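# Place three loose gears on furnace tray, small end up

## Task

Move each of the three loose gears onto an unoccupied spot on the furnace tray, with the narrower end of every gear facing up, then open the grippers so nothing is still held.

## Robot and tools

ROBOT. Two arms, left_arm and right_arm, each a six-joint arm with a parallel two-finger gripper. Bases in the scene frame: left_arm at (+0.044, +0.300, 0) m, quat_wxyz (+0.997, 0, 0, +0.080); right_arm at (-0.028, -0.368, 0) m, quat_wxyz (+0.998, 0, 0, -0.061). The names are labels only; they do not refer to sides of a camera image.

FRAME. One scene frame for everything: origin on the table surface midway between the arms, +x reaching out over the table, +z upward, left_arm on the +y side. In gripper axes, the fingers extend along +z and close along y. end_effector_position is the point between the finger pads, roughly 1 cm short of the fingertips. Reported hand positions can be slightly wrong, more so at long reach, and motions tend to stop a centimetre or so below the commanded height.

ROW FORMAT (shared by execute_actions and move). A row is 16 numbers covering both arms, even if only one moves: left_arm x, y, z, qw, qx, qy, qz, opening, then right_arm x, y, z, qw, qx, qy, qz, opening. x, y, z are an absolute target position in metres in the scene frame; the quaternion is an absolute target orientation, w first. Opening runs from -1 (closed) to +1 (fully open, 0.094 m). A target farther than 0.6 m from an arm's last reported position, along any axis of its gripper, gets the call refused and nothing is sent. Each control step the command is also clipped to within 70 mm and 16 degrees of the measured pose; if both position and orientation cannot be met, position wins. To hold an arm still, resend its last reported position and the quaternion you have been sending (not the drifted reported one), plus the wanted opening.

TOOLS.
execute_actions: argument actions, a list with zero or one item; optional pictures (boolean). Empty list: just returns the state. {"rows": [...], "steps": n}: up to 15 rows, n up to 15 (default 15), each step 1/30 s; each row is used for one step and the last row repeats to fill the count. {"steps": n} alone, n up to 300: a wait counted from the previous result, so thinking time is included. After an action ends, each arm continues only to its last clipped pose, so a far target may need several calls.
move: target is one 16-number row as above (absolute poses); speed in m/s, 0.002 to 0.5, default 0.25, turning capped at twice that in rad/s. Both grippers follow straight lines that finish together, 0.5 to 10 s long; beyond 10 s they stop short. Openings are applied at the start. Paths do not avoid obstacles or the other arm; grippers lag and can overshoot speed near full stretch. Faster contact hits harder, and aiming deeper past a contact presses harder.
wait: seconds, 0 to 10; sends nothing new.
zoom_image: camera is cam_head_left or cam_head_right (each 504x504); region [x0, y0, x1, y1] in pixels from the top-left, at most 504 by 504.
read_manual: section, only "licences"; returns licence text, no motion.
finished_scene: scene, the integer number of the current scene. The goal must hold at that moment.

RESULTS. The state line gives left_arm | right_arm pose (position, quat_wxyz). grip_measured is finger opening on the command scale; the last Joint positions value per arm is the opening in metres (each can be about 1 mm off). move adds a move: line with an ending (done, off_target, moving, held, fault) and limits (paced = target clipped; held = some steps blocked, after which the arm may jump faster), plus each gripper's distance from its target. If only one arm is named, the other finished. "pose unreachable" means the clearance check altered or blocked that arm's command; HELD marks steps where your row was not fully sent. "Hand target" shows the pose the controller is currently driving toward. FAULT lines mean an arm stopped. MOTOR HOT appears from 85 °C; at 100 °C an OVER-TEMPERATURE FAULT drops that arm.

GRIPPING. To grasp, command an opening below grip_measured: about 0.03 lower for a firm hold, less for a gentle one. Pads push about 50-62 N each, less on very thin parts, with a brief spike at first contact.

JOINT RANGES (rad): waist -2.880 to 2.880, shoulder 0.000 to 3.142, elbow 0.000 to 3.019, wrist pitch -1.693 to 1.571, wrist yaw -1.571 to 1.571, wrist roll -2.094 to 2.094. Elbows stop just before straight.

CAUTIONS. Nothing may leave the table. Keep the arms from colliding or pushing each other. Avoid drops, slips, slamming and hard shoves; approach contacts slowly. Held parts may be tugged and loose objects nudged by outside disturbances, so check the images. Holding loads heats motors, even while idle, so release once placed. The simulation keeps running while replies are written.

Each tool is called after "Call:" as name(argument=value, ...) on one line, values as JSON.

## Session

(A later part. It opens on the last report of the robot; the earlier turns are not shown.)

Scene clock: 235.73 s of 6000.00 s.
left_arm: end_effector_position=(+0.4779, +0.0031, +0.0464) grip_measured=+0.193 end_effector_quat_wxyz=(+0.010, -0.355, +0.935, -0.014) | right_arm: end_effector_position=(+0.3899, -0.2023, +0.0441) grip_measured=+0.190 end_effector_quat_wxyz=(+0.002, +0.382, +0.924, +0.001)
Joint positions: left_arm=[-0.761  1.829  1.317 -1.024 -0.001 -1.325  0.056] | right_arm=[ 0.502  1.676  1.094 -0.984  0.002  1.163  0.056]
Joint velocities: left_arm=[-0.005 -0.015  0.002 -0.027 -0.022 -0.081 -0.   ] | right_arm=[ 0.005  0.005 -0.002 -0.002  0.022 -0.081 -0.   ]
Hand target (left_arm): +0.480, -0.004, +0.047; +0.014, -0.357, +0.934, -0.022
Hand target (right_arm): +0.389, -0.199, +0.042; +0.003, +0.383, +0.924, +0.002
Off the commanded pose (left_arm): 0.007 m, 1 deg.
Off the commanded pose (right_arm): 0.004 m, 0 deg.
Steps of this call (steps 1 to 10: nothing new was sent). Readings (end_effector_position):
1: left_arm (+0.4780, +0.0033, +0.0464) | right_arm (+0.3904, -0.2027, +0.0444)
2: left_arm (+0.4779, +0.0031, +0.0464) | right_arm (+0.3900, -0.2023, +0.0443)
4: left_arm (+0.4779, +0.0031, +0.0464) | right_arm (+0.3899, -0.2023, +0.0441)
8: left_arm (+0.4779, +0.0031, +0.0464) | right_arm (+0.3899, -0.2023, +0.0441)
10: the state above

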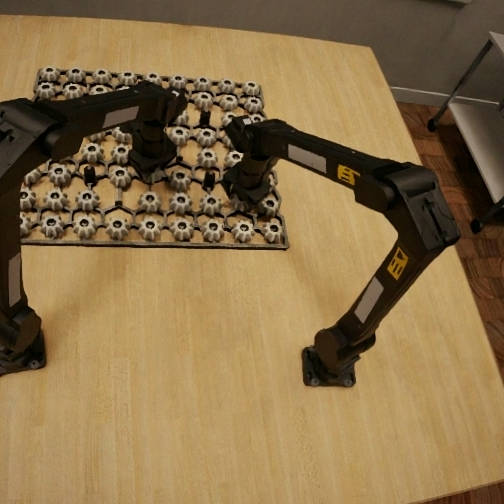

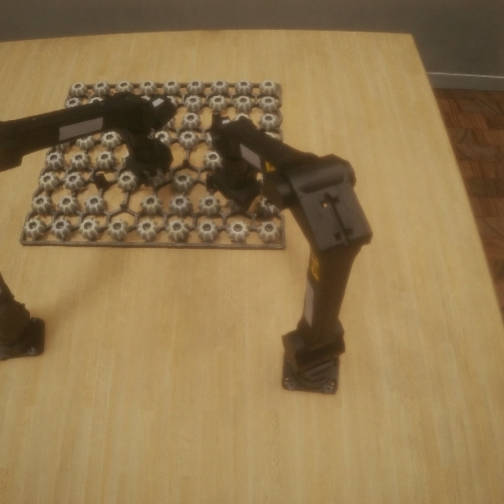

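Call:
execute_actions(actions=[{"rows": [[0.4830,-0.0046,0.0484,0.0160,-0.357,0.934,-0.0234,0.15,0.3929,-0.1979,0.0446,0.0052,0.383,0.924,0.0051,0.15],[0.4857,-0.0054,0.0501,0.0175,-0.357,0.934,-0.0255,0.15,0.3970,-0.1970,0.0470,0.0079,0.383,0.924,0.0077,0.15],[0.4885,-0.0061,0.0517,0.0189,-0.357,0.934,-0.0275,0.15,0.4010,-0.1961,0.0493,0.0107,0.383,0.924,0.0104,0.15],[0.4885,-0.0061,0.0505,0.0184,-0.357,0.934,-0.0268,0.15,0.4009,-0.1961,0.0482,0.0100,0.383,0.924,0.0097,0.15],[0.4884,-0.0061,0.0493,0.0180,-0.357,0.934,-0.0261,0.15,0.4008,-0.1962,0.0472,0.0093,0.383,0.924,0.0091,0.15],[0.4884,-0.0060,0.0481,0.0175,-0.357,0.934,-0.0255,0.15,0.4008,-0.1962,0.0461,0.0087,0.383,0.924,0.0084,0.15],[0.4884,-0.0060,0.0469,0.0170,-0.357,0.934,-0.0248,0.15,0.4007,-0.1962,0.0450,0.0080,0.383,0.924,0.0077,0.15],[0.4883,-0.0060,0.0457,0.0166,-0.357,0.934,-0.0241,0.15,0.4006,-0.1963,0.0439,0.0073,0.383,0.924,0.0071,0.15],[0.4883,-0.0060,0.0445,0.0161,-0.357,0.934,-0.0234,0.15,0.4005,-0.1963,0.0429,0.0066,0.383,0.924,0.0064,0.15],[0.4883,-0.0059,0.0433,0.0156,-0.357,0.934,-0.0227,0.15,0.4004,-0.1963,0.0418,0.0059,0.383,0.924,0.0057,0.15],[0.4882,-0.0059,0.0421,0.0152,-0.357,0.934,-0.0221,0.15,0.4004,-0.1964,0.0407,0.0053,0.383,0.924,0.0051,0.15],[0.4882,-0.0059,0.0409,0.0147,-0.357,0.934,-0.0214,0.15,0.4003,-0.1964,0.0396,0.0046,0.383,0.924,0.0044,0.15],[0.4882,-0.0059,0.0397,0.0143,-0.357,0.934,-0.0207,0.15,0.4002,-0.1965,0.0386,0.0039,0.383,0.924,0.0038,0.15],[0.4881,-0.0058,0.0384,0.0138,-0.357,0.934,-0.0200,0.15,0.4001,-0.1965,0.0375,0.0032,0.383,0.924,0.0031,0.15],[0.4881,-0.0058,0.0372,0.0133,-0.357,0.934,-0.0193,0.15,0.4000,-0.1965,0.0364,0.0025,0.383,0.924,0.0024,0.15]], "steps": 15}], pictures=false)

Call:
execute_actions(actions=[{"rows": [[0.4880,-0.0058,0.0360,0.0129,-0.357,0.934,-0.0187,0.15,0.4000,-0.1966,0.0353,0.0019,0.383,0.924,0.0018,0.15],[0.4880,-0.0058,0.0348,0.0124,-0.357,0.934,-0.0180,0.15,0.3999,-0.1966,0.0343,0.0012,0.383,0.924,0.0011,0.15],[0.4880,-0.0057,0.0336,0.0119,-0.357,0.934,-0.0173,0.15,0.3998,-0.1966,0.0332,0.0005,0.383,0.924,0.0004,0.15],[0.4879,-0.0057,0.0324,0.0115,-0.357,0.934,-0.0166,0.15,0.3997,-0.1967,0.0321,-0.0002,0.383,0.924,-0.0002,0.15],[0.4879,-0.0057,0.0312,0.0110,-0.357,0.934,-0.0159,0.15,0.3996,-0.1967,0.0310,-0.0009,0.383,0.924,-0.0009,0.15],[0.4879,-0.0057,0.0300,0.0105,-0.357,0.934,-0.0153,0.15,0.3996,-0.1967,0.0300,-0.0015,0.383,0.924,-0.0016,0.15],[0.4878,-0.0056,0.0288,0.0101,-0.357,0.934,-0.0146,0.15,0.3995,-0.1968,0.0289,-0.0022,0.383,0.924,-0.0022,0.15],[0.4878,-0.0056,0.0276,0.0096,-0.357,0.934,-0.0139,0.15,0.3994,-0.1968,0.0278,-0.0029,0.383,0.924,-0.0029,0.15]], "steps": 15}])

Scene clock: 268.07 s of 6000.00 s.
left_arm: end_effector_position=(+0.4773, +0.0035, +0.0330) grip_measured=+0.193 end_effector_quat_wxyz=(+0.005, -0.355, +0.935, -0.006) | right_arm: end_effector_position=(+0.3881, -0.2031, +0.0347) grip_measured=+0.190 end_effector_quat_wxyz=(-0.005, +0.382, +0.924, -0.007)
Joint positions: left_arm=[-0.761  1.856  1.317 -1.017 -0.001 -1.326  0.056] | right_arm=[ 0.502  1.698  1.094 -0.984  0.002  1.164  0.056]
Joint velocities: left_arm=[ 0.005  0.083 -0.002  0.032  0.051 -0.066 -0.001] | right_arm=[-0.005  0.073  0.002  0.017 -0.007  0.007 -0.   ]
Hand target (left_arm): +0.488, -0.006, +0.037; +0.013, -0.357, +0.934, -0.019
Hand target (right_arm): +0.400, -0.196, +0.037; +0.003, +0.383, +0.924, +0.003
Off the commanded pose (left_arm): 0.015 m, 2 deg.
Off the commanded pose (right_arm): 0.014 m, 1 deg.
Steps of this call (steps 1 to 90: nothing new was sent; then 28.83 s passed at rest; steps 91 to 105: all 15 steps of this action). Readings (end_effector_position):
91: left_arm (+0.4779, +0.0031, +0.0464) | right_arm (+0.3899, -0.2023, +0.0441)
92: left_arm (+0.4779, +0.0031, +0.0464) | right_arm (+0.3899, -0.2023, +0.0441)
94: left_arm (+0.4779, +0.0032, +0.0460) | right_arm (+0.3899, -0.2023, +0.0441)
98: left_arm (+0.4775, +0.0034, +0.0432) | right_arm (+0.3897, -0.2024, +0.0430)
105: the state above

Scene clock: 268.57 s of 6000.00 s.
left_arm: end_effector_position=(+0.4771, +0.0036, +0.0271) grip_measured=+0.193 end_effector_quat_wxyz=(+0.002, -0.355, +0.935, -0.002) | right_arm: end_effector_position=(+0.3882, -0.2032, +0.0269) grip_measured=+0.190 end_effector_quat_wxyz=(-0.009, +0.382, +0.924, -0.011)
Joint positions: left_arm=[-0.761  1.867  1.317 -1.014 -0.001 -1.326  0.056] | right_arm=[ 0.502  1.716  1.094 -0.976  0.003  1.164  0.056]
Joint velocities: left_arm=[-0.015 -0.005 -0.012 -0.017 -0.007 -0.007  0.   ] | right_arm=[ 0.005 -0.005  0.017 -0.007 -0.081 -0.037 -0.001]
Hand target (left_arm): +0.487, -0.005, +0.028; +0.009, -0.357, +0.934, -0.014
Hand target (right_arm): +0.399, -0.197, +0.028; -0.003, +0.383, +0.924, -0.003
Off the commanded pose (left_arm): 0.014 m, 2 deg.
Off the commanded pose (right_arm): 0.013 m, 1 deg.
Steps of this call (steps 1 to 15: all 15 steps of this action). Readings (end_effector_position):
1: left_arm (+0.4773, +0.0036, +0.0317) | right_arm (+0.3881, -0.2031, +0.0334)
2: left_arm (+0.4771, +0.0037, +0.0303) | right_arm (+0.3882, -0.2030, +0.0322)
4: left_arm (+0.4771, +0.0037, +0.0280) | right_arm (+0.3882, -0.2030, +0.0305)
8: left_arm (+0.4771, +0.0036, +0.0271) | right_arm (+0.3882, -0.2031, +0.0278)
15: the state above

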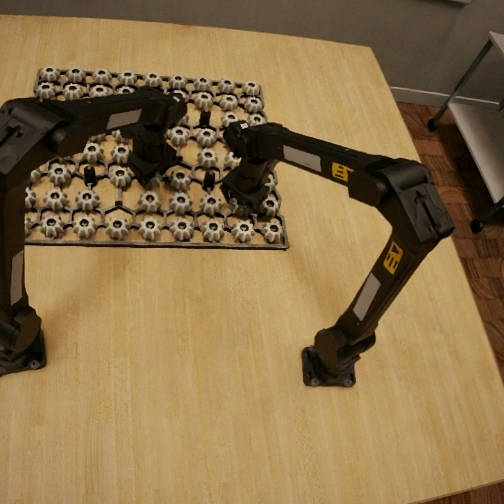

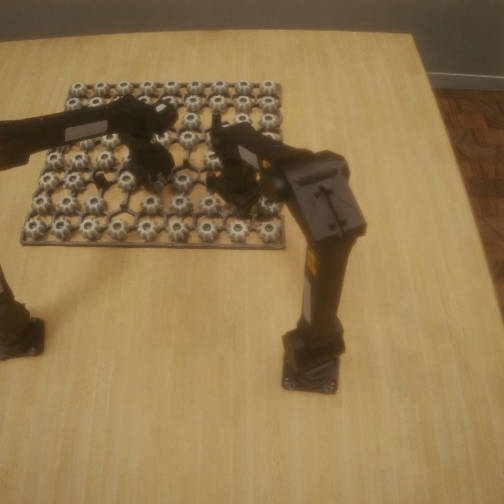

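Call:
execute_actions(actions=[{"rows": [[0.4872,-0.0048,0.0303,0.0094,-0.357,0.934,-0.0136,0.15,0.3992,-0.1971,0.0301,-0.0022,0.383,0.924,-0.0022,0.15],[0.4867,-0.0039,0.0330,0.0092,-0.357,0.934,-0.0134,0.15,0.3989,-0.1973,0.0325,-0.0015,0.383,0.924,-0.0015,0.15],[0.4861,-0.0031,0.0357,0.0090,-0.357,0.934,-0.0131,0.15,0.3987,-0.1976,0.0348,-0.0008,0.383,0.924,-0.0008,0.15],[0.4861,-0.0031,0.0357,0.0090,-0.357,0.934,-0.0131,0.17,0.3987,-0.1976,0.0348,-0.0008,0.383,0.924,-0.0008,0.17],[0.4861,-0.0031,0.0357,0.0090,-0.357,0.934,-0.0131,0.20,0.3987,-0.1976,0.0348,-0.0008,0.383,0.924,-0.0008,0.20],[0.4861,-0.0031,0.0357,0.0090,-0.357,0.934,-0.0131,0.23,0.3987,-0.1976,0.0348,-0.0008,0.383,0.924,-0.0008,0.23],[0.4861,-0.0031,0.0357,0.0090,-0.357,0.934,-0.0131,0.27,0.3987,-0.1976,0.0348,-0.0008,0.383,0.924,-0.0008,0.27],[0.4861,-0.0031,0.0357,0.0090,-0.357,0.934,-0.0131,0.30,0.3987,-0.1976,0.0348,-0.0008,0.383,0.924,-0.0008,0.30],[0.4861,-0.0031,0.0357,0.0090,-0.357,0.934,-0.0131,0.33,0.3987,-0.1976,0.0348,-0.0008,0.383,0.924,-0.0008,0.33],[0.4861,-0.0031,0.0357,0.0090,-0.357,0.934,-0.0131,0.37,0.3987,-0.1976,0.0348,-0.0008,0.383,0.924,-0.0008,0.37],[0.4861,-0.0031,0.0357,0.0090,-0.357,0.934,-0.0131,0.40,0.3987,-0.1976,0.0348,-0.0008,0.383,0.924,-0.0008,0.40]], "steps": 13}], pictures=false)

Call:
execute_actions(actions=[{"rows": [[0.4858,-0.0029,0.0397,0.0103,-0.357,0.934,-0.0150,0.40,0.3985,-0.1977,0.0383,0.0009,0.383,0.924,0.0008,0.40],[0.4856,-0.0028,0.0438,0.0117,-0.357,0.934,-0.0169,0.40,0.3982,-0.1978,0.0417,0.0025,0.383,0.924,0.0025,0.40],[0.4853,-0.0026,0.0478,0.0130,-0.357,0.934,-0.0189,0.40,0.3980,-0.1979,0.0452,0.0042,0.383,0.924,0.0041,0.40],[0.4851,-0.0024,0.0519,0.0143,-0.357,0.934,-0.0208,0.40,0.3977,-0.1980,0.0486,0.0059,0.383,0.924,0.0057,0.40],[0.4848,-0.0022,0.0559,0.0156,-0.357,0.934,-0.0227,0.40,0.3975,-0.1981,0.0521,0.0076,0.383,0.924,0.0074,0.40],[0.4846,-0.0021,0.0599,0.0170,-0.357,0.934,-0.0246,0.40,0.3973,-0.1982,0.0556,0.0092,0.383,0.924,0.0090,0.40],[0.4843,-0.0019,0.0640,0.0183,-0.357,0.934,-0.0265,0.40,0.3970,-0.1983,0.0590,0.0109,0.383,0.924,0.0106,0.40],[0.4841,-0.0017,0.0680,0.0196,-0.357,0.934,-0.0285,0.40,0.3968,-0.1983,0.0625,0.0126,0.383,0.924,0.0123,0.40],[0.4838,-0.0015,0.0721,0.0209,-0.357,0.934,-0.0304,0.40,0.3965,-0.1984,0.0659,0.0143,0.383,0.924,0.0139,0.40],[0.4836,-0.0014,0.0761,0.0223,-0.357,0.933,-0.0323,0.40,0.3963,-0.1985,0.0694,0.0159,0.383,0.924,0.0155,0.40],[0.4833,-0.0012,0.0801,0.0236,-0.357,0.933,-0.0342,0.40,0.3961,-0.1986,0.0729,0.0176,0.383,0.924,0.0172,0.40],[0.4831,-0.0010,0.0842,0.0249,-0.357,0.933,-0.0361,0.40,0.3958,-0.1987,0.0763,0.0193,0.383,0.923,0.0188,0.40],[0.4828,-0.0009,0.0882,0.0262,-0.357,0.933,-0.0381,0.40,0.3956,-0.1988,0.0798,0.0210,0.383,0.923,0.0204,0.40],[0.4826,-0.0007,0.0923,0.0276,-0.356,0.933,-0.0400,0.40,0.3953,-0.1989,0.0832,0.0226,0.383,0.923,0.0221,0.40],[0.4823,-0.0005,0.0963,0.0289,-0.356,0.933,-0.0419,0.40,0.3951,-0.1990,0.0867,0.0243,0.383,0.923,0.0237,0.40]], "steps": 15}], pictures=false)

Call:
execute_actions(actions=[{"rows": [[0.4824,0.0005,0.1004,0.0311,-0.3572,0.9324,-0.0450,0.40,0.3935,-0.1996,0.0890,0.0235,0.383,0.923,0.0229,0.40],[0.4834,0.0031,0.1044,0.0334,-0.3597,0.9312,-0.0480,0.40,0.3905,-0.2008,0.0910,0.0227,0.383,0.923,0.0221,0.40],[0.4854,0.0070,0.1085,0.0357,-0.3641,0.9293,-0.0509,0.40,0.3860,-0.2026,0.0930,0.0219,0.383,0.923,0.0213,0.40],[0.4884,0.0126,0.1126,0.0382,-0.3703,0.9266,-0.0538,0.40,0.3810,-0.2046,0.0945,0.0211,0.383,0.923,0.0205,0.40],[0.4921,0.0197,0.1166,0.0407,-0.3783,0.9230,-0.0566,0.36,0.3760,-0.2066,0.0960,0.0203,0.383,0.923,0.0198,0.40],[0.4968,0.0283,0.1207,0.0433,-0.3879,0.9188,-0.0593,0.32,0.3710,-0.2086,0.0970,0.0194,0.383,0.923,0.0190,0.40],[0.5026,0.0383,0.1207,0.0439,-0.3993,0.9139,-0.0589,0.28,0.3660,-0.2106,0.0980,0.0186,0.383,0.923,0.0182,0.40],[0.5091,0.0500,0.1207,0.0445,-0.4124,0.9080,-0.0584,0.24,0.3610,-0.2126,0.0990,0.0178,0.383,0.924,0.0174,0.40],[0.5160,0.0634,0.1207,0.0452,-0.4272,0.9012,-0.0578,0.20,0.3560,-0.2146,0.1000,0.0170,0.383,0.924,0.0166,0.40],[0.5233,0.0786,0.1207,0.0460,-0.4436,0.8932,-0.0572,0.16,0.3510,-0.2166,0.1000,0.0162,0.383,0.924,0.0158,0.40],[0.5305,0.0949,0.1207,0.0468,-0.4608,0.8845,-0.0565,0.12,0.3460,-0.2186,0.1000,0.0154,0.383,0.924,0.0150,0.40],[0.5372,0.1113,0.1207,0.0476,-0.4776,0.8755,-0.0559,0.08,0.3410,-0.2206,0.1000,0.0146,0.383,0.924,0.0142,0.40],[0.5432,0.1280,0.1207,0.0484,-0.4944,0.8662,-0.0552,0.04,0.3360,-0.2226,0.1000,0.0138,0.383,0.924,0.0134,0.40],[0.5487,0.1449,0.1207,0.0492,-0.5109,0.8565,-0.0545,0.0,0.3310,-0.2246,0.1000,0.0130,0.383,0.924,0.0126,0.40],[0.5536,0.1620,0.1207,0.0500,-0.5273,0.8465,-0.0537,-0.04,0.3260,-0.2266,0.1000,0.0122,0.383,0.924,0.0119,0.40]], "steps": 15}], pictures=false)

Call:
execute_actions(actions=[{"rows": [[0.5580,0.1792,0.1207,0.0508,-0.5435,0.8361,-0.0530,-0.04,0.3210,-0.2286,0.1000,0.0113,0.383,0.924,0.0111,0.40],[0.5618,0.1966,0.1207,0.0515,-0.5595,0.8256,-0.0523,-0.04,0.3160,-0.2306,0.1000,0.0105,0.383,0.924,0.0103,0.40],[0.5650,0.2141,0.1207,0.0523,-0.5752,0.8147,-0.0515,-0.04,0.3110,-0.2326,0.1000,0.0097,0.383,0.924,0.0095,0.40],[0.5676,0.2317,0.1207,0.0530,-0.5908,0.8035,-0.0508,-0.04,0.3060,-0.2346,0.1000,0.0089,0.383,0.924,0.0087,0.40],[0.5696,0.2493,0.1207,0.0537,-0.6062,0.7920,-0.0500,-0.04,0.3010,-0.2366,0.1000,0.0081,0.383,0.924,0.0079,0.40],[0.5710,0.2671,0.1207,0.0545,-0.6213,0.7801,-0.0492,-0.04,0.2960,-0.2386,0.1000,0.0073,0.383,0.924,0.0071,0.40],[0.5718,0.2848,0.1207,0.0552,-0.6362,0.7680,-0.0484,-0.04,0.2910,-0.2406,0.1000,0.0065,0.383,0.924,0.0063,0.40],[0.5720,0.3026,0.1207,0.0559,-0.6508,0.7557,-0.0476,-0.04,0.2860,-0.2426,0.1000,0.0057,0.383,0.924,0.0055,0.40],[0.5716,0.3203,0.1207,0.0565,-0.6652,0.7430,-0.0468,-0.04,0.2810,-0.2446,0.1000,0.0049,0.383,0.924,0.0047,0.40],[0.5706,0.3381,0.1207,0.0572,-0.6795,0.7300,-0.0460,-0.04,0.2760,-0.2466,0.1000,0.0041,0.383,0.924,0.0040,0.40],[0.5690,0.3558,0.1207,0.0579,-0.6933,0.7169,-0.0452,-0.04,0.2710,-0.2486,0.1000,0.0032,0.383,0.924,0.0032,0.40],[0.5669,0.3734,0.1207,0.0585,-0.7070,0.7034,-0.0443,-0.04,0.2660,-0.2506,0.1000,0.0024,0.383,0.924,0.0024,0.40],[0.5641,0.3910,0.1207,0.0591,-0.7204,0.6896,-0.0435,-0.04,0.2615,-0.2524,0.1000,0.0016,0.383,0.924,0.0016,0.40],[0.5608,0.4084,0.1207,0.0598,-0.7335,0.6757,-0.0426,-0.04,0.2580,-0.2538,0.1000,0.0008,0.383,0.924,0.0008,0.40],[0.5568,0.4258,0.1207,0.0604,-0.7464,0.6615,-0.0417,-0.04,0.2555,-0.2548,0.1000,0.0,0.383,0.924,0.0,0.40]], "steps": 15}], pictures=false)

Call:
execute_actions(actions=[{"rows": [[0.5513,0.4427,0.1183,0.0596,-0.7590,0.6470,-0.0400,-0.04,0.2540,-0.2554,0.1000,0.0,0.383,0.924,0.0,0.40],[0.5453,0.4594,0.1158,0.0588,-0.7714,0.6324,-0.0382,-0.04,0.2540,-0.2554,0.1000,0.0,0.383,0.924,0.0,0.40],[0.5388,0.4759,0.1134,0.0579,-0.7836,0.6176,-0.0364,-0.04,0.2540,-0.2554,0.1000,0.0,0.383,0.924,0.0,0.40],[0.5317,0.4920,0.1109,0.0570,-0.7953,0.6025,-0.0347,-0.04,0.2540,-0.2554,0.1000,0.0,0.383,0.924,0.0,0.40],[0.5240,0.5079,0.1085,0.0560,-0.8069,0.5871,-0.0330,-0.04,0.2540,-0.2554,0.1000,0.0,0.383,0.924,0.0,0.40],[0.5158,0.5236,0.1060,0.0550,-0.8182,0.5715,-0.0314,-0.04,0.2540,-0.2554,0.1000,0.0,0.383,0.924,0.0,0.40],[0.5072,0.5388,0.1036,0.0539,-0.8291,0.5557,-0.0298,-0.04,0.2540,-0.2554,0.1000,0.0,0.383,0.924,0.0,0.40],[0.4979,0.5538,0.1011,0.0529,-0.8397,0.5397,-0.0282,-0.04,0.2540,-0.2554,0.1000,0.0,0.383,0.924,0.0,0.40],[0.4884,0.5684,0.0987,0.0518,-0.8500,0.5236,-0.0266,-0.04,0.2540,-0.2554,0.1000,0.0,0.383,0.924,0.0,0.40],[0.4783,0.5827,0.0962,0.0506,-0.8600,0.5071,-0.0251,-0.04,0.2540,-0.2554,0.1000,0.0,0.383,0.924,0.0,0.40],[0.4677,0.5966,0.0938,0.0494,-0.8697,0.4906,-0.0237,-0.04,0.2540,-0.2554,0.1000,0.0,0.383,0.924,0.0,0.40],[0.4567,0.6101,0.0913,0.0482,-0.8791,0.4738,-0.0222,-0.04,0.2540,-0.2554,0.1000,0.0,0.383,0.924,0.0,0.40],[0.4452,0.6232,0.0889,0.0470,-0.8881,0.4568,-0.0208,-0.04,0.2540,-0.2554,0.1000,0.0,0.383,0.924,0.0,0.40],[0.4334,0.6358,0.0864,0.0457,-0.8968,0.4398,-0.0195,-0.04,0.2540,-0.2554,0.1000,0.0,0.383,0.924,0.0,0.40],[0.4212,0.6482,0.0840,0.0444,-0.9052,0.4224,-0.0182,-0.04,0.2540,-0.2554,0.1000,0.0,0.383,0.924,0.0,0.40]], "steps": 15}], pictures=false)

Call:
execute_actions(actions=[{"rows": [[0.4085,0.6599,0.0815,0.0431,-0.9132,0.4050,-0.0169,-0.04,0.2540,-0.2554,0.1000,0.0,0.383,0.924,0.0,0.40],[0.3955,0.6713,0.0791,0.0417,-0.9209,0.3873,-0.0157,-0.04,0.2540,-0.2554,0.1000,0.0,0.383,0.924,0.0,0.40],[0.3822,0.6822,0.0767,0.0404,-0.9281,0.3697,-0.0145,-0.04,0.2540,-0.2554,0.1000,0.0,0.383,0.924,0.0,0.40],[0.3685,0.6925,0.0742,0.0390,-0.9352,0.3518,-0.0134,-0.04,0.2540,-0.2554,0.1000,0.0,0.383,0.924,0.0,0.40],[0.3545,0.7025,0.0718,0.0375,-0.9419,0.3337,-0.0123,-0.04,0.2540,-0.2554,0.1000,0.0,0.383,0.924,0.0,0.40],[0.3409,0.7115,0.0693,0.0361,-0.9478,0.3164,-0.0113,-0.04,0.2540,-0.2554,0.1000,0.0,0.383,0.924,0.0,0.40],[0.3284,0.7189,0.0669,0.0346,-0.9530,0.3009,-0.0103,-0.04,0.2540,-0.2554,0.1000,0.0,0.383,0.924,0.0,0.40],[0.3173,0.7251,0.0644,0.0331,-0.9572,0.2872,-0.0095,-0.04,0.2540,-0.2554,0.1000,0.0,0.383,0.924,0.0,0.40],[0.3074,0.7302,0.0620,0.0315,-0.9608,0.2753,-0.0087,-0.04,0.2540,-0.2554,0.1000,0.0,0.383,0.924,0.0,0.40],[0.2989,0.7341,0.0595,0.0299,-0.9637,0.2651,-0.0080,-0.04,0.2540,-0.2554,0.1000,0.0,0.383,0.924,0.0,0.40],[0.2917,0.7371,0.0571,0.0283,-0.9661,0.2567,-0.0074,-0.04,0.2540,-0.2554,0.1000,0.0,0.383,0.924,0.0,0.40],[0.2861,0.7392,0.0546,0.0267,-0.9678,0.2502,-0.0069,-0.04,0.2540,-0.2554,0.1000,0.0,0.383,0.924,0.0,0.40],[0.2820,0.7403,0.0522,0.0251,-0.9691,0.2456,-0.0063,-0.04,0.2540,-0.2554,0.1000,0.0,0.383,0.924,0.0,0.40],[0.2793,0.7406,0.0497,0.0235,-0.9698,0.2427,-0.0059,-0.04,0.2540,-0.2554,0.1000,0.0,0.383,0.924,0.0,0.40],[0.2781,0.7401,0.0473,0.0218,-0.9701,0.2418,-0.0054,-0.04,0.2540,-0.2554,0.1000,0.0,0.383,0.924,0.0,0.40]], "steps": 15}], pictures=false)

Call:
execute_actions(actions=[{"rows": [[0.2781,0.7400,0.0448,0.0202,-0.9701,0.2418,-0.0050,-0.04,0.2540,-0.2554,0.1000,0.0,0.383,0.924,0.0,0.40],[0.2780,0.7400,0.0423,0.0185,-0.9701,0.2418,-0.0046,-0.04,0.2540,-0.2554,0.1000,0.0,0.383,0.924,0.0,0.40],[0.2780,0.7399,0.0398,0.0169,-0.9702,0.2419,-0.0042,-0.04,0.2540,-0.2554,0.1000,0.0,0.383,0.924,0.0,0.40],[0.2779,0.7398,0.0374,0.0152,-0.9702,0.2419,-0.0038,-0.04,0.2540,-0.2554,0.1000,0.0,0.383,0.924,0.0,0.40],[0.2779,0.7398,0.0349,0.0136,-0.9702,0.2419,-0.0034,-0.04,0.2540,-0.2554,0.1000,0.0,0.383,0.924,0.0,0.40],[0.2779,0.7397,0.0324,0.0119,-0.9702,0.2419,-0.0030,-0.04,0.2540,-0.2554,0.1000,0.0,0.383,0.924,0.0,0.40],[0.2778,0.7396,0.0299,0.0103,-0.9703,0.2419,-0.0026,-0.04,0.2540,-0.2554,0.1000,0.0,0.383,0.924,0.0,0.40],[0.2778,0.7396,0.0274,0.0086,-0.9703,0.2419,-0.0021,-0.04,0.2540,-0.2554,0.1000,0.0,0.383,0.924,0.0,0.40],[0.2777,0.7395,0.0249,0.0070,-0.9703,0.2419,-0.0017,-0.04,0.2540,-0.2554,0.1000,0.0,0.383,0.924,0.0,0.40],[0.2777,0.7394,0.0224,0.0053,-0.9703,0.2419,-0.0013,-0.04,0.2540,-0.2554,0.1000,0.0,0.383,0.924,0.0,0.40],[0.2777,0.7394,0.0199,0.0037,-0.9703,0.2419,-0.0009,-0.04,0.2540,-0.2554,0.1000,0.0,0.383,0.924,0.0,0.40],[0.2776,0.7393,0.0175,0.0020,-0.9703,0.2419,-0.0005,-0.04,0.2540,-0.2554,0.1000,0.0,0.383,0.924,0.0,0.40],[0.2776,0.7392,0.0152,0.0004,-0.9703,0.2419,-0.0001,-0.04,0.2540,-0.2554,0.1000,0.0,0.383,0.924,0.0,0.40],[0.2775,0.7392,0.0134,-0.0007,-0.9703,0.2419,0.0002,-0.04,0.2540,-0.2554,0.1000,0.0,0.383,0.924,0.0,0.40],[0.2775,0.7391,0.0120,-0.0016,-0.9703,0.2419,0.0004,-0.04,0.2540,-0.2554,0.1000,0.0,0.383,0.924,0.0,0.40]], "steps": 15}], pictures=false)

Call:
execute_actions(actions=[{"steps": 8}])

Scene clock: 389.00 s of 6000.00 s.
left_arm: end_effector_position=(+0.4771, +0.0036, +0.0271) grip_measured=+0.396 end_effector_quat_wxyz=(+0.002, -0.355, +0.935, -0.002) | right_arm: end_effector_position=(+0.3882, -0.2031, +0.0269) grip_measured=+0.398 end_effector_quat_wxyz=(-0.009, +0.382, +0.924, -0.011)
Joint positions: left_arm=[-0.761  1.867  1.317 -1.014 -0.001 -1.326  0.066] | right_arm=[ 0.502  1.716  1.094 -0.976  0.002  1.164  0.066]
Joint velocities: left_arm=[ 0.005 -0.015  0.012 -0.022  0.022  0.095  0.001] | right_arm=[-0.024  0.005 -0.012  0.012 -0.051  0.051  0.001]
Hand target (left_arm): +0.486, -0.003, +0.036; +0.009, -0.357, +0.934, -0.013
Hand target (right_arm): +0.398, -0.197, +0.035; -0.001, +0.383, +0.924, -0.001
Off the commanded pose (left_arm): 0.014 m, 1 deg.
Off the commanded pose (right_arm): 0.014 m, 1 deg.
Steps of this call (steps 1 to 90: nothing new was sent; then 117.00 s passed at rest; steps 91 to 103: all 13 steps of this action). Readings (end_effector_position):
91: left_arm (+0.4771, +0.0036, +0.0271) | right_arm (+0.3882, -0.2032, +0.0269)
92: left_arm (+0.4771, +0.0036, +0.0271) | right_arm (+0.3882, -0.2032, +0.0269)
94: left_arm (+0.4771, +0.0036, +0.0271) | right_arm (+0.3882, -0.2032, +0.0269)
98: left_arm (+0.4771, +0.0036, +0.0271) | right_arm (+0.3882, -0.2031, +0.0269)
103: the state above

Scene clock: 389.50 s of 6000.00 s.
left_arm: end_effector_position=(+0.4765, +0.0040, +0.0633) grip_measured=+0.397 end_effector_quat_wxyz=(+0.015, -0.355, +0.935, -0.021) | right_arm: end_effector_position=(+0.3886, -0.2029, +0.0639) grip_measured=+0.399 end_effector_quat_wxyz=(+0.012, +0.382, +0.924, +0.010)
Joint positions: left_arm=[-0.761  1.795  1.317 -1.041 -0.001 -1.326  0.066] | right_arm=[ 0.502  1.629  1.094 -1.004  0.002  1.164  0.066]
Joint velocities: left_arm=[-0.005 -0.317  0.007 -0.11   0.022 -0.007 -0.001] | right_arm=[-0.005 -0.298 -0.002 -0.1   -0.095  0.007 -0.001]
Hand target (left_arm): +0.482, -0.001, +0.095; +0.029, -0.356, +0.933, -0.042
Hand target (right_arm): +0.395, -0.199, +0.086; +0.024, +0.383, +0.923, +0.024
Off the commanded pose (left_arm): 0.034 m, 3 deg.
Off the commanded pose (right_arm): 0.024 m, 2 deg.
Steps of this call (steps 1 to 15: all 15 steps of this action). Readings (end_effector_position):
1: left_arm (+0.4771, +0.0036, +0.0271) | right_arm (+0.3882, -0.2031, +0.0269)
2: left_arm (+0.4771, +0.0036, +0.0271) | right_arm (+0.3882, -0.2031, +0.0269)
4: left_arm (+0.4771, +0.0036, +0.0271) | right_arm (+0.3883, -0.2031, +0.0273)
8: left_arm (+0.4767, +0.0039, +0.0317) | right_arm (+0.3884, -0.2030, +0.0345)
15: the state above

Scene clock: 390.00 s of 6000.00 s.
left_arm: end_effector_position=(+0.5359, +0.1127, +0.1111) grip_measured=-0.019 end_effector_quat_wxyz=(+0.045, -0.475, +0.877, -0.052) | right_arm: end_effector_position=(+0.3441, -0.2205, +0.0998) grip_measured=+0.399 end_effector_quat_wxyz=(+0.019, +0.382, +0.924, +0.017)
Joint positions: left_arm=[-0.525  1.7    1.317 -1.049 -0.001 -1.357  0.046] | right_arm=[ 0.502  1.453  0.994 -1.06   0.002  1.164  0.066]
Joint velocities: left_arm=[ 1.138 -0.005  0.002  0.012 -0.022 -0.125 -0.038] | right_arm=[ 0.005 -0.357 -0.398 -0.061 -0.007 -0.037 -0.001]
Hand target (left_arm): +0.549, +0.157, +0.120; +0.049, -0.527, +0.847, -0.052
Hand target (right_arm): +0.328, -0.227, +0.100; +0.012, +0.383, +0.924, +0.012
Off the commanded pose (left_arm): 0.053 m, 7 deg; position clipped at the last step of the last action.
Off the commanded pose (right_arm): 0.019 m, 1 deg.
Steps of this call (steps 1 to 15: all 15 steps of this action). Readings (end_effector_position):
1: left_arm (+0.4765, +0.0040, +0.0688) | right_arm (+0.3882, -0.2030, +0.0679)
2: left_arm (+0.4766, +0.0040, +0.0742) | right_arm (+0.3875, -0.2033, +0.0718)
4: left_arm (+0.4773, +0.0040, +0.0845) | right_arm (+0.3856, -0.2040, +0.0788)
8: left_arm (+0.4863, +0.0155, +0.1027) | right_arm (+0.3794, -0.2065, +0.0922)
15: the state above

Scene clock: 390.50 s of 6000.00 s.
left_arm: end_effector_position=(+0.5622, +0.3893, +0.1111) grip_measured=-0.037 end_effector_quat_wxyz=(+0.055, -0.712, +0.699, -0.039) | right_arm: end_effector_position=(+0.2690, -0.2504, +0.0996) grip_measured=+0.399 end_effector_quat_wxyz=(+0.005, +0.382, +0.924, +0.004)
Joint positions: left_arm=[ 0.01   1.7    1.317 -1.052 -0.001 -1.419  0.045] | right_arm=[ 0.502  1.264  0.813 -1.107  0.002  1.164  0.066]
Joint velocities: left_arm=[ 0.943 -0.005  0.007 -0.012  0.007 -0.051  0.   ] | right_arm=[-0.005 -0.347 -0.247 -0.149  0.007 -0.051 -0.001]
Hand target (left_arm): +0.555, +0.424, +0.120; -0.059, +0.746, -0.662, +0.040
Hand target (right_arm): +0.257, -0.256, +0.100; +0.000, +0.383, +0.924, -0.000
Off the commanded pose (left_arm): 0.038 m, 6 deg.
Off the commanded pose (right_arm): 0.014 m, 1 deg.
Steps of this call (steps 1 to 15: all 15 steps of this action). Readings (end_effector_position):
1: left_arm (+0.5431, +0.1327, +0.1111) | right_arm (+0.3389, -0.2226, +0.0996)
2: left_arm (+0.5495, +0.1532, +0.1111) | right_arm (+0.3337, -0.2247, +0.0993)
4: left_arm (+0.5598, +0.1947, +0.1111) | right_arm (+0.3230, -0.2289, +0.0981)
8: left_arm (+0.5697, +0.2714, +0.1111) | right_arm (+0.3027, -0.2370, +0.0972)
15: the state above

Scene clock: 391.00 s of 6000.00 s.
left_arm: end_effector_position=(+0.4445, +0.6218, +0.0986) grip_measured=-0.037 end_effector_quat_wxyz=(-0.049, +0.883, -0.467, +0.021) | right_arm: end_effector_position=(+0.2609, -0.2537, +0.1021) grip_measured=+0.399 end_effector_quat_wxyz=(+0.006, +0.382, +0.924, +0.004)
Joint positions: left_arm=[ 0.517  1.7    1.284 -1.049 -0.001 -1.491  0.045] | right_arm=[ 0.502  1.235  0.795 -1.117  0.002  1.164  0.066]
Joint velocities: left_arm=[ 0.982 -0.005 -0.105  0.042 -0.051 -0.11  -0.   ] | right_arm=[ 0.015  0.005  0.007 -0.007 -0.037  0.051 -0.001]
Hand target (left_arm): +0.420, +0.645, +0.085; -0.042, +0.905, -0.423, +0.016
Hand target (right_arm): +0.254, -0.256, +0.100; +0.000, +0.383, +0.924, -0.000
Off the commanded pose (left_arm): 0.038 m, 6 deg.
Off the commanded pose (right_arm): 0.007 m, 1 deg.
Steps of this call (steps 1 to 15: all 15 steps of this action). Readings (end_effector_position):
1: left_arm (+0.5591, +0.4060, +0.1111) | right_arm (+0.2656, -0.2518, +0.1001)
2: left_arm (+0.5553, +0.4229, +0.1111) | right_arm (+0.2631, -0.2528, +0.1008)
4: left_arm (+0.5460, +0.4565, +0.1111) | right_arm (+0.2609, -0.2537, +0.1019)
8: left_arm (+0.5188, +0.5223, +0.1094) | right_arm (+0.2609, -0.2537, +0.1021)
15: the state above

Scene clock: 391.50 s of 6000.00 s.
left_arm: end_effector_position=(+0.2753, +0.7449, +0.0649) grip_measured=-0.037 end_effector_quat_wxyz=(-0.030, +0.968, -0.248, +0.006) | right_arm: end_effector_position=(+0.2609, -0.2537, +0.1021) grip_measured=+0.399 end_effector_quat_wxyz=(+0.006, +0.382, +0.924, +0.004)
Joint positions: left_arm=[ 0.931  1.734  1.235 -1.01  -0.001 -1.548  0.045] | right_arm=[ 0.502  1.235  0.795 -1.117  0.002  1.164  0.066]
Joint velocities: left_arm=[ 0.22   0.103 -0.095  0.085 -0.051 -0.051 -0.   ] | right_arm=[-0.015 -0.005  0.007  0.002 -0.037 -0.022  0.001]
Hand target (left_arm): +0.277, +0.739, +0.048; -0.020, +0.970, -0.242, +0.004
Hand target (right_arm): +0.254, -0.256, +0.100; +0.000, +0.383, +0.924, -0.000
Off the commanded pose (left_arm): 0.018 m, 1 deg.
Off the commanded pose (right_arm): 0.007 m, 1 deg.
Steps of this call (steps 1 to 15: all 15 steps of this action). Readings (end_effector_position):
1: left_arm (+0.4325, +0.6345, +0.0970) | right_arm (+0.2609, -0.2537, +0.1021)
2: left_arm (+0.4206, +0.6468, +0.0955) | right_arm (+0.2609, -0.2537, +0.1021)
4: left_arm (+0.3953, +0.6698, +0.0922) | right_arm (+0.2609, -0.2537, +0.1021)
8: left_arm (+0.3418, +0.7099, +0.0840) | right_arm (+0.2609, -0.2537, +0.1021)
15: the state above

Scene clock: 392.00 s of 6000.00 s.
left_arm: end_effector_position=(+0.2732, +0.7432, +0.0275) grip_measured=-0.037 end_effector_quat_wxyz=(-0.007, +0.970, -0.244, +0.001) | right_arm: end_effector_position=(+0.2609, -0.2537, +0.1021) grip_measured=+0.399 end_effector_quat_wxyz=(+0.006, +0.382, +0.924, +0.004)
Joint positions: left_arm=[ 0.934  1.805  1.224 -0.975 -0.001 -1.555  0.045] | right_arm=[ 0.502  1.235  0.795 -1.117  0.002  1.164  0.066]
Joint velocities: left_arm=[ 0.005  0.132 -0.002  0.046 -0.022 -0.007  0.001] | right_arm=[ 0.005 -0.005 -0.012  0.007 -0.037 -0.007  0.001]
Hand target (left_arm): +0.277, +0.738, +0.013; +0.001, +0.970, -0.242, -0.001
Hand target (right_arm): +0.254, -0.256, +0.100; +0.000, +0.383, +0.924, -0.000
Off the commanded pose (left_arm): 0.017 m, 1 deg.
Off the commanded pose (right_arm): 0.007 m, 1 deg.
Steps of this call (steps 1 to 15: all 15 steps of this action). Readings (end_effector_position):
1: left_arm (+0.2727, +0.7451, +0.0621) | right_arm (+0.2609, -0.2537, +0.1021)
2: left_arm (+0.2718, +0.7447, +0.0592) | right_arm (+0.2609, -0.2537, +0.1021)
4: left_arm (+0.2722, +0.7434, +0.0540) | right_arm (+0.2609, -0.2537, +0.1021)
8: left_arm (+0.2732, +0.7433, +0.0445) | right_arm (+0.2609, -0.2537, +0.1021)
15: the state above

Scene clock: 392.27 s of 6000.00 s.
left_arm: end_effector_position=(+0.2728, +0.7425, +0.0212) grip_measured=-0.037 end_effector_quat_wxyz=(-0.002, +0.970, -0.243, -0.000) | right_arm: end_effector_position=(+0.2609, -0.2537, +0.1021) grip_measured=+0.399 end_effector_quat_wxyz=(+0.006, +0.382, +0.924, +0.004)
Joint positions: left_arm=[ 0.934  1.819  1.224 -0.973 -0.001 -1.555  0.045] | right_arm=[ 0.502  1.235  0.795 -1.117  0.002  1.164  0.066]
Joint velocities: left_arm=[-0.015 -0.005  0.017 -0.012  0.022 -0.022 -0.   ] | right_arm=[-0.015  0.005 -0.007  0.012  0.037 -0.022 -0.001]
Hand target (left_arm): +0.277, +0.738, +0.013; +0.001, +0.970, -0.242, -0.001
Hand target (right_arm): +0.254, -0.256, +0.100; +0.000, +0.383, +0.924, -0.000
Off the commanded pose (left_arm): 0.011 m, 0 deg.
Off the commanded pose (right_arm): 0.007 m, 1 deg.
Steps of this call (steps 1 to 8: nothing new was sent). Readings (end_effector_position):
1: left_arm (+0.2731, +0.7430, +0.0253) | right_arm (+0.2609, -0.2537, +0.1021)
2: left_arm (+0.2730, +0.7429, +0.0235) | right_arm (+0.2609, -0.2537, +0.1021)
4: left_arm (+0.2729, +0.7426, +0.0215) | right_arm (+0.2609, -0.2537, +0.1021)
8: the state above

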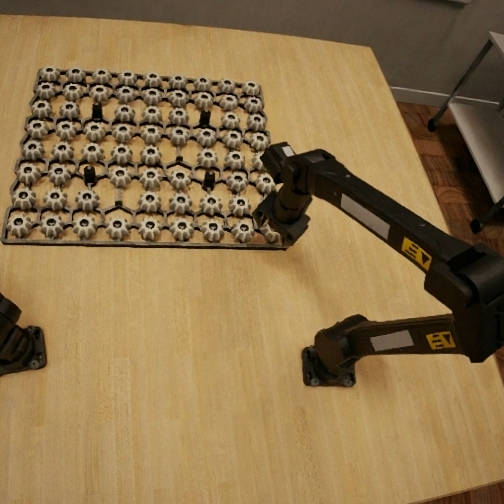

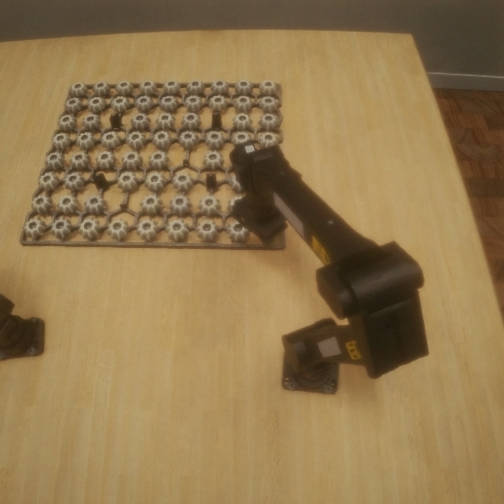

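Call:
execute_actions(actions=[{"rows": [[0.2770,0.7389,0.0105,-0.0025,-0.9703,0.2419,0.0006,-0.04,0.2540,-0.2554,0.1000,0.0,0.383,0.924,0.0,0.40],[0.2768,0.7387,0.0090,-0.0035,-0.9703,0.2419,0.0009,-0.04,0.2540,-0.2554,0.1000,0.0,0.383,0.924,0.0,0.40],[0.2767,0.7385,0.0075,-0.0045,-0.9703,0.2419,0.0011,-0.04,0.2540,-0.2554,0.1000,0.0,0.383,0.924,0.0,0.40],[0.2766,0.7383,0.0060,-0.0055,-0.9703,0.2419,0.0014,-0.04,0.2540,-0.2554,0.1000,0.0,0.383,0.924,0.0,0.40]], "steps": 10}], pictures=false)

Call:
move(target=[0.4289,0.6230,0.0198,0.0,-0.9063,0.4226,0.0,-0.04,0.2540,-0.2554,0.1000,0.0,0.383,0.924,0.0,0.40], speed=0.14)

Call:
move(target=[0.5245,0.4469,0.0198,0.0,-0.8039,0.5948,0.0,-0.04,0.2540,-0.2554,0.1000,0.0,0.383,0.924,0.0,0.40], speed=0.14)

Scene clock: 401.13 s of 6000.00 s.
left_arm: end_effector_position=(+0.2731, +0.7431, +0.0184) grip_measured=-0.037 end_effector_quat_wxyz=(-0.001, +0.970, -0.243, -0.000) | right_arm: end_effector_position=(+0.2609, -0.2537, +0.1021) grip_measured=+0.399 end_effector_quat_wxyz=(+0.006, +0.382, +0.924, +0.004)
Joint positions: left_arm=[ 0.934  1.824  1.224 -0.968 -0.001 -1.555  0.045] | right_arm=[ 0.502  1.235  0.795 -1.117  0.002  1.164  0.066]
Joint velocities: left_arm=[-0.034  0.024  0.007  0.002 -0.022  0.007 -0.001] | right_arm=[ 0.015 -0.005  0.002  0.012 -0.007 -0.051 -0.001]
Hand target (left_arm): +0.276, +0.738, +0.006; +0.006, +0.970, -0.242, -0.002
Hand target (right_arm): +0.254, -0.256, +0.100; +0.000, +0.383, +0.924, -0.000
Off the commanded pose (left_arm): 0.014 m, 1 deg.
Off the commanded pose (right_arm): 0.007 m, 1 deg.
Steps of this call (steps 1 to 90: nothing new was sent; then 5.53 s passed at rest; steps 91 to 100: all 10 steps of this action). Readings (end_effector_position):
91: left_arm (+0.2728, +0.7425, +0.0212) | right_arm (+0.2609, -0.2537, +0.1021)
92: left_arm (+0.2729, +0.7426, +0.0212) | right_arm (+0.2609, -0.2537, +0.1021)
94: left_arm (+0.2731, +0.7430, +0.0208) | right_arm (+0.2609, -0.2537, +0.1021)
98: left_arm (+0.2732, +0.7433, +0.0193) | right_arm (+0.2609, -0.2537, +0.1021)
100: the state above

Scene clock: 403.13 s of 6000.00 s.
left_arm: end_effector_position=(+0.4204, +0.6155, +0.0130) grip_measured=-0.037 end_effector_quat_wxyz=(+0.006, +0.903, -0.429, -0.003) | right_arm: end_effector_position=(+0.2609, -0.2537, +0.1021) grip_measured=+0.399 end_effector_quat_wxyz=(+0.006, +0.382, +0.924, +0.004)
Joint positions: left_arm=[ 0.537  1.825  1.208 -0.968 -0.001 -1.557  0.045] | right_arm=[ 0.502  1.235  0.795 -1.117  0.002  1.164  0.066]
Joint velocities: left_arm=[-0.005  0.015 -0.007  0.007 -0.066 -0.022  0.   ] | right_arm=[-0.015 -0.015 -0.007  0.002  0.037 -0.022  0.001]
Hand target (left_arm): +0.429, +0.623, +0.020; -0.002, +0.906, -0.423, +0.000
Hand target (right_arm): +0.254, -0.256, +0.100; +0.000, +0.383, +0.924, -0.000
Off the commanded pose (left_arm): 0.013 m, 1 deg.
Off the commanded pose (right_arm): 0.007 m, 1 deg.
move: off_target (left_arm)

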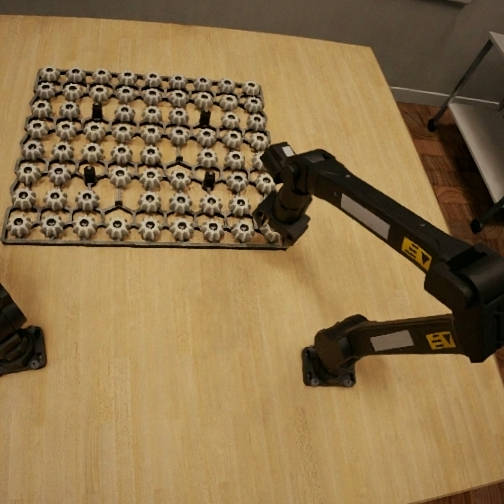

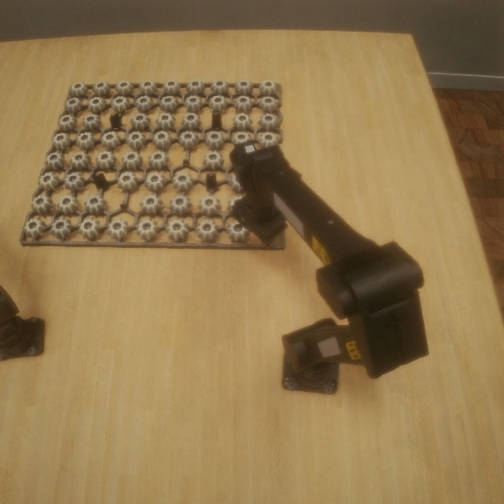

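Scene clock: 404.97 s of 6000.00 s.
left_arm: end_effector_position=(+0.5076, +0.4463, +0.0097) grip_measured=-0.037 end_effector_quat_wxyz=(+0.009, +0.802, -0.597, -0.009) | right_arm: end_effector_position=(+0.2609, -0.2537, +0.1021) grip_measured=+0.399 end_effector_quat_wxyz=(+0.006, +0.382, +0.924, +0.004)
Joint positions: left_arm=[ 0.144  1.825  1.197 -0.968 -0.004 -1.558  0.045] | right_arm=[ 0.502  1.235  0.795 -1.117  0.002  1.164  0.066]
Joint velocities: left_arm=[ 0.005  0.005 -0.012 -0.002 -0.007  0.022  0.001] | right_arm=[-0.005  0.005 -0.002  0.012  0.022  0.037 -0.   ]
Hand target (left_arm): +0.524, +0.446, +0.020; -0.002, +0.804, -0.595, +0.001
Hand target (right_arm): +0.254, -0.256, +0.100; +0.000, +0.383, +0.924, -0.000
Off the commanded pose (left_arm): 0.020 m, 1 deg.
Off the commanded pose (right_arm): 0.007 m, 1 deg.
move: off_target (left_arm)

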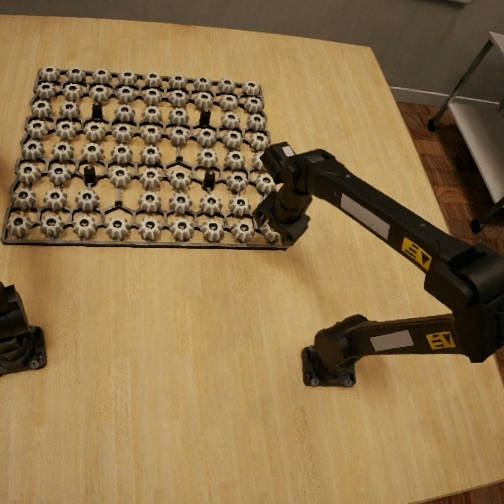

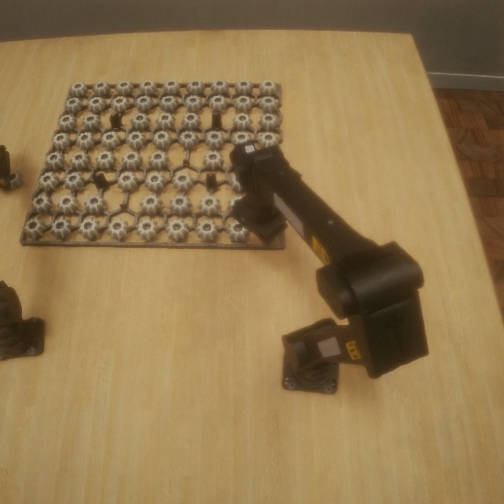

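Caught it on the first sweep. Zooming.

Call:
zoom_image(camera="cam_head_right", region=[0, 150, 60, 210])

Call:
zoom_image(camera="cam_head_left", region=[0, 140, 60, 200])

Region (0, 150, 60, 210) of cam_head_right's 504x504 image, scaled by 8.400, with more detail than that image has.

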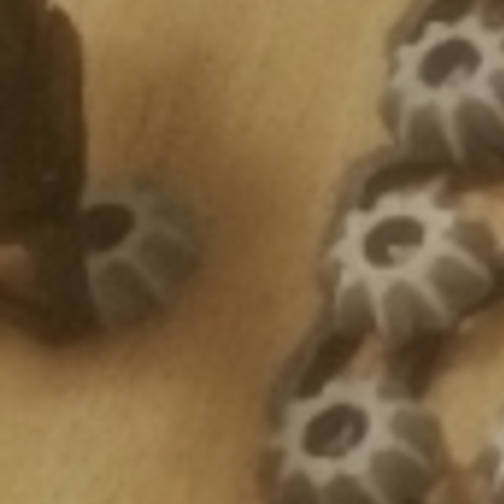

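Region (0, 140, 60, 200) of cam_head_left's 504x504 image, scaled by 8.400, with more detail than that image has.

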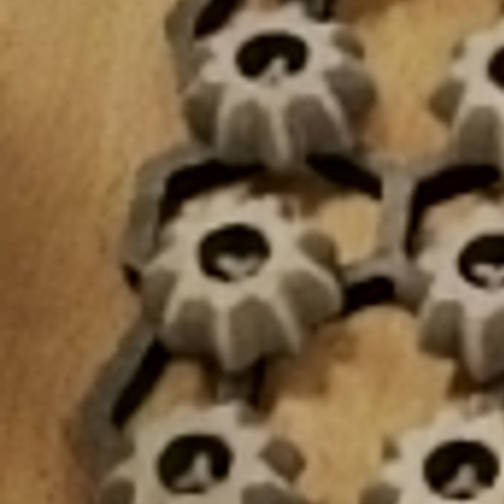

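Call:
execute_actions(actions=[{"rows": [[0.5253,0.4473,0.0205,0.0012,-0.8040,0.5947,-0.0009,0.06,0.2540,-0.2554,0.1000,0.0,0.383,0.924,0.0,0.40],[0.5261,0.4477,0.0213,0.0024,-0.8041,0.5945,-0.0018,0.18,0.2540,-0.2554,0.1000,0.0,0.383,0.924,0.0,0.40],[0.5269,0.4482,0.0220,0.0036,-0.8042,0.5944,-0.0026,0.30,0.2540,-0.2554,0.1000,0.0,0.383,0.924,0.0,0.40],[0.5277,0.4486,0.0227,0.0048,-0.8043,0.5943,-0.0035,0.42,0.2540,-0.2554,0.1000,0.0,0.383,0.924,0.0,0.40],[0.5286,0.4490,0.0235,0.0060,-0.8044,0.5942,-0.0044,0.54,0.2540,-0.2554,0.1000,0.0,0.383,0.924,0.0,0.40],[0.5294,0.4494,0.0242,0.0072,-0.8045,0.5940,-0.0053,0.65,0.2540,-0.2554,0.1000,0.0,0.383,0.924,0.0,0.40],[0.5302,0.4498,0.0249,0.0084,-0.8046,0.5939,-0.0062,0.65,0.2540,-0.2554,0.1000,0.0,0.383,0.924,0.0,0.40],[0.5310,0.4503,0.0256,0.0096,-0.8047,0.5938,-0.0070,0.65,0.2540,-0.2554,0.1000,0.0,0.383,0.924,0.0,0.40],[0.5318,0.4507,0.0264,0.0108,-0.8048,0.5936,-0.0079,0.65,0.2540,-0.2554,0.1000,0.0,0.383,0.924,0.0,0.40],[0.5326,0.4511,0.0271,0.0120,-0.8049,0.5935,-0.0088,0.65,0.2540,-0.2554,0.1000,0.0,0.383,0.924,0.0,0.40]], "steps": 10}], pictures=false)

Call:
execute_actions(actions=[{"rows": [[0.5335,0.4481,0.0271,0.0120,-0.8030,0.5960,-0.0088,0.65,0.2540,-0.2554,0.1000,0.0,0.383,0.924,0.0,0.40],[0.5344,0.4450,0.0271,0.0119,-0.8011,0.5985,-0.0089,0.65,0.2540,-0.2554,0.1000,0.0,0.383,0.924,0.0,0.40],[0.5353,0.4420,0.0271,0.0119,-0.7993,0.6010,-0.0089,0.65,0.2540,-0.2554,0.1000,0.0,0.383,0.924,0.0,0.40],[0.5362,0.4390,0.0271,0.0119,-0.7974,0.6034,-0.0090,0.65,0.2540,-0.2554,0.1000,0.0,0.383,0.924,0.0,0.40],[0.5370,0.4359,0.0271,0.0119,-0.7955,0.6059,-0.0090,0.65,0.2540,-0.2554,0.1000,0.0,0.383,0.924,0.0,0.40],[0.5378,0.4329,0.0271,0.0118,-0.7936,0.6084,-0.0090,0.65,0.2540,-0.2554,0.1000,0.0,0.383,0.924,0.0,0.40],[0.5387,0.4298,0.0271,0.0118,-0.7918,0.6108,-0.0091,0.65,0.2540,-0.2554,0.1000,0.0,0.383,0.924,0.0,0.40],[0.5395,0.4267,0.0271,0.0118,-0.7899,0.6133,-0.0091,0.65,0.2540,-0.2554,0.1000,0.0,0.383,0.924,0.0,0.40],[0.5402,0.4237,0.0271,0.0117,-0.7880,0.6157,-0.0092,0.65,0.2540,-0.2554,0.1000,0.0,0.383,0.924,0.0,0.40],[0.5410,0.4206,0.0271,0.0117,-0.7861,0.6182,-0.0092,0.65,0.2540,-0.2554,0.1000,0.0,0.383,0.924,0.0,0.40]], "steps": 15}], pictures=false)

Call:
execute_actions(actions=[{"steps": 5}])

Call:
zoom_image(camera="cam_head_right", region=[0, 150, 60, 210])

Scene clock: 433.13 s of 6000.00 s.
left_arm: end_effector_position=(+0.5077, +0.4460, +0.0097) grip_measured=+0.647 end_effector_quat_wxyz=(+0.010, +0.802, -0.597, -0.008) | right_arm: end_effector_position=(+0.2609, -0.2537, +0.1021) grip_measured=+0.399 end_effector_quat_wxyz=(+0.006, +0.382, +0.924, +0.004)
Joint positions: left_arm=[ 0.144  1.825  1.197 -0.968 -0.002 -1.558  0.077] | right_arm=[ 0.502  1.235  0.795 -1.117  0.002  1.164  0.066]
Joint velocities: left_arm=[-0.015 -0.005 -0.002 -0.002  0.007 -0.037  0.   ] | right_arm=[-0.005  0.005  0.002 -0.002  0.007 -0.066  0.001]
Hand target (left_arm): +0.532, +0.451, +0.028; -0.012, +0.805, -0.593, +0.009
Hand target (right_arm): +0.254, -0.256, +0.100; +0.000, +0.383, +0.924, -0.000
Off the commanded pose (left_arm): 0.031 m, 3 deg.
Off the commanded pose (right_arm): 0.007 m, 1 deg.
Steps of this call (steps 1 to 90: nothing new was sent; then 24.83 s passed at rest; steps 91 to 100: all 10 steps of this action). Readings (end_effector_position):
91: left_arm (+0.5077, +0.4461, +0.0097) | right_arm (+0.2609, -0.2537, +0.1021)
92: left_arm (+0.5077, +0.4460, +0.0097) | right_arm (+0.2609, -0.2537, +0.1021)
94: left_arm (+0.5077, +0.4460, +0.0097) | right_arm (+0.2609, -0.2537, +0.1021)
98: left_arm (+0.5077, +0.4460, +0.0097) | right_arm (+0.2609, -0.2537, +0.1021)
100: the state above

Scene clock: 433.63 s of 6000.00 s.
left_arm: end_effector_position=(+0.5163, +0.4153, +0.0097) grip_measured=+0.647 end_effector_quat_wxyz=(+0.010, +0.783, -0.622, -0.008) | right_arm: end_effector_position=(+0.2609, -0.2537, +0.1021) grip_measured=+0.399 end_effector_quat_wxyz=(+0.006, +0.382, +0.924, +0.004)
Joint positions: left_arm=[ 0.079  1.825  1.197 -0.968 -0.    -1.558  0.077] | right_arm=[ 0.502  1.235  0.795 -1.117  0.002  1.164  0.066]
Joint velocities: left_arm=[-0.034 -0.005  0.017 -0.012  0.022 -0.022 -0.002] | right_arm=[ 0.005 -0.015  0.002 -0.002 -0.022  0.022 -0.   ]
Hand target (left_arm): +0.540, +0.420, +0.028; -0.012, +0.786, -0.618, +0.010
Hand target (right_arm): +0.254, -0.256, +0.100; +0.000, +0.383, +0.924, -0.000
Off the commanded pose (left_arm): 0.031 m, 3 deg.
Off the commanded pose (right_arm): 0.007 m, 1 deg.
Steps of this call (steps 1 to 15: all 15 steps of this action). Readings (end_effector_position):
1: left_arm (+0.5077, +0.4459, +0.0097) | right_arm (+0.2609, -0.2537, +0.1021)
2: left_arm (+0.5078, +0.4457, +0.0097) | right_arm (+0.2609, -0.2537, +0.1021)
4: left_arm (+0.5081, +0.4446, +0.0097) | right_arm (+0.2609, -0.2537, +0.1021)
8: left_arm (+0.5109, +0.4355, +0.0097) | right_arm (+0.2609, -0.2537, +0.1021)
15: the state above

Scene clock: 433.80 s of 6000.00 s.
left_arm: end_effector_position=(+0.5163, +0.4151, +0.0097) grip_measured=+0.647 end_effector_quat_wxyz=(+0.010, +0.782, -0.623, -0.008) | right_arm: end_effector_position=(+0.2609, -0.2537, +0.1021) grip_measured=+0.399 end_effector_quat_wxyz=(+0.006, +0.382, +0.924, +0.004)
Joint positions: left_arm=[ 0.079  1.825  1.197 -0.968 -0.    -1.558  0.077] | right_arm=[ 0.502  1.235  0.795 -1.117  0.002  1.164  0.066]
Joint velocities: left_arm=[ 0.015 -0.024  0.002  0.002 -0.007 -0.037 -0.   ] | right_arm=[-0.005  0.005  0.022 -0.002 -0.081 -0.007 -0.   ]
Hand target (left_arm): +0.540, +0.420, +0.028; -0.012, +0.786, -0.618, +0.010
Hand target (right_arm): +0.254, -0.256, +0.100; +0.000, +0.383, +0.924, -0.000
Off the commanded pose (left_arm): 0.031 m, 3 deg.
Off the commanded pose (right_arm): 0.007 m, 1 deg.
Steps of this call (steps 1 to 5: nothing new was sent). Readings (end_effector_position):
1: left_arm (+0.5163, +0.4151, +0.0097) | right_arm (+0.2609, -0.2537, +0.1021)
2: left_arm (+0.5163, +0.4151, +0.0097) | right_arm (+0.2609, -0.2537, +0.1021)
4: left_arm (+0.5163, +0.4151, +0.0097) | right_arm (+0.2609, -0.2537, +0.1021)
5: the state above

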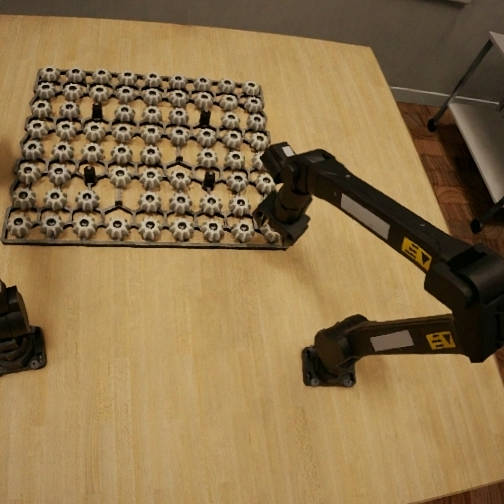

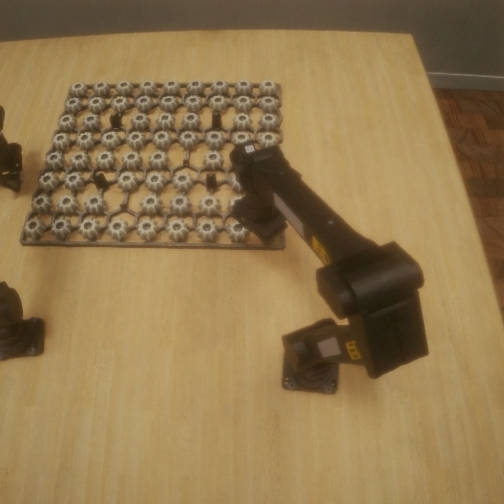

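Region (0, 150, 60, 210) of cam_head_right's 504x504 image, scaled by 8.400, with more detail than that image has.

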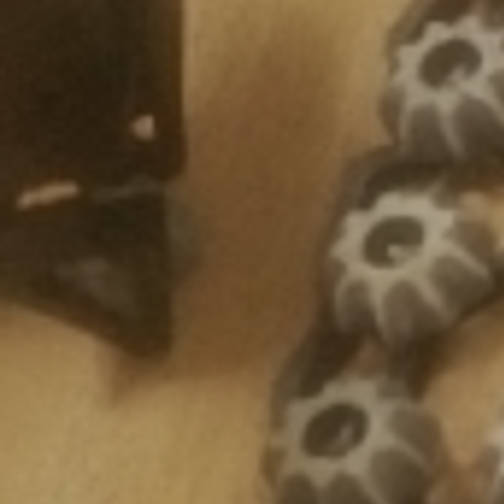

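Call:
zoom_image(camera="cam_head_left", region=[75, 155, 165, 245])

Call:
zoom_image(camera="cam_head_right", region=[80, 160, 170, 250])

Region (75, 155, 165, 245) of cam_head_left's 504x504 image, scaled by 5.600, with more detail than that image has.

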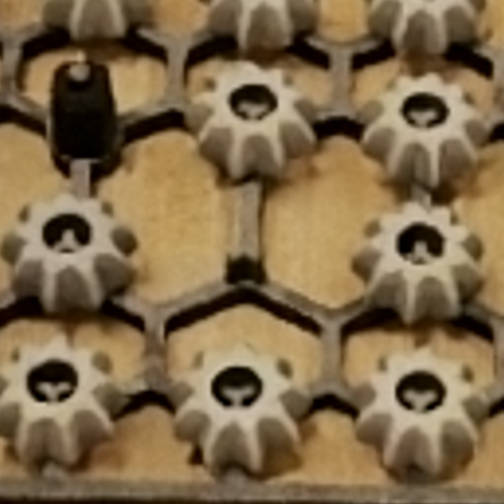

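Region (80, 160, 170, 250) of cam_head_right's 504x504 image, scaled by 5.600, with more detail than that image has.

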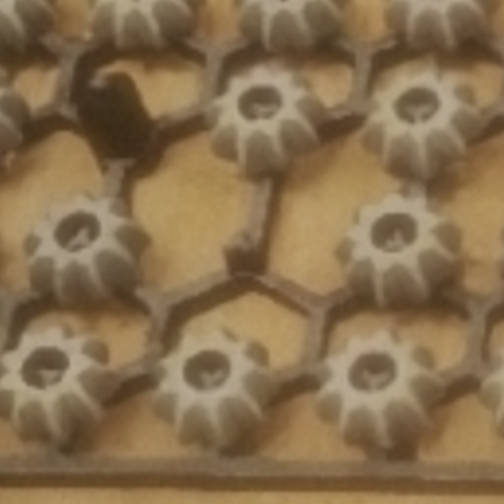

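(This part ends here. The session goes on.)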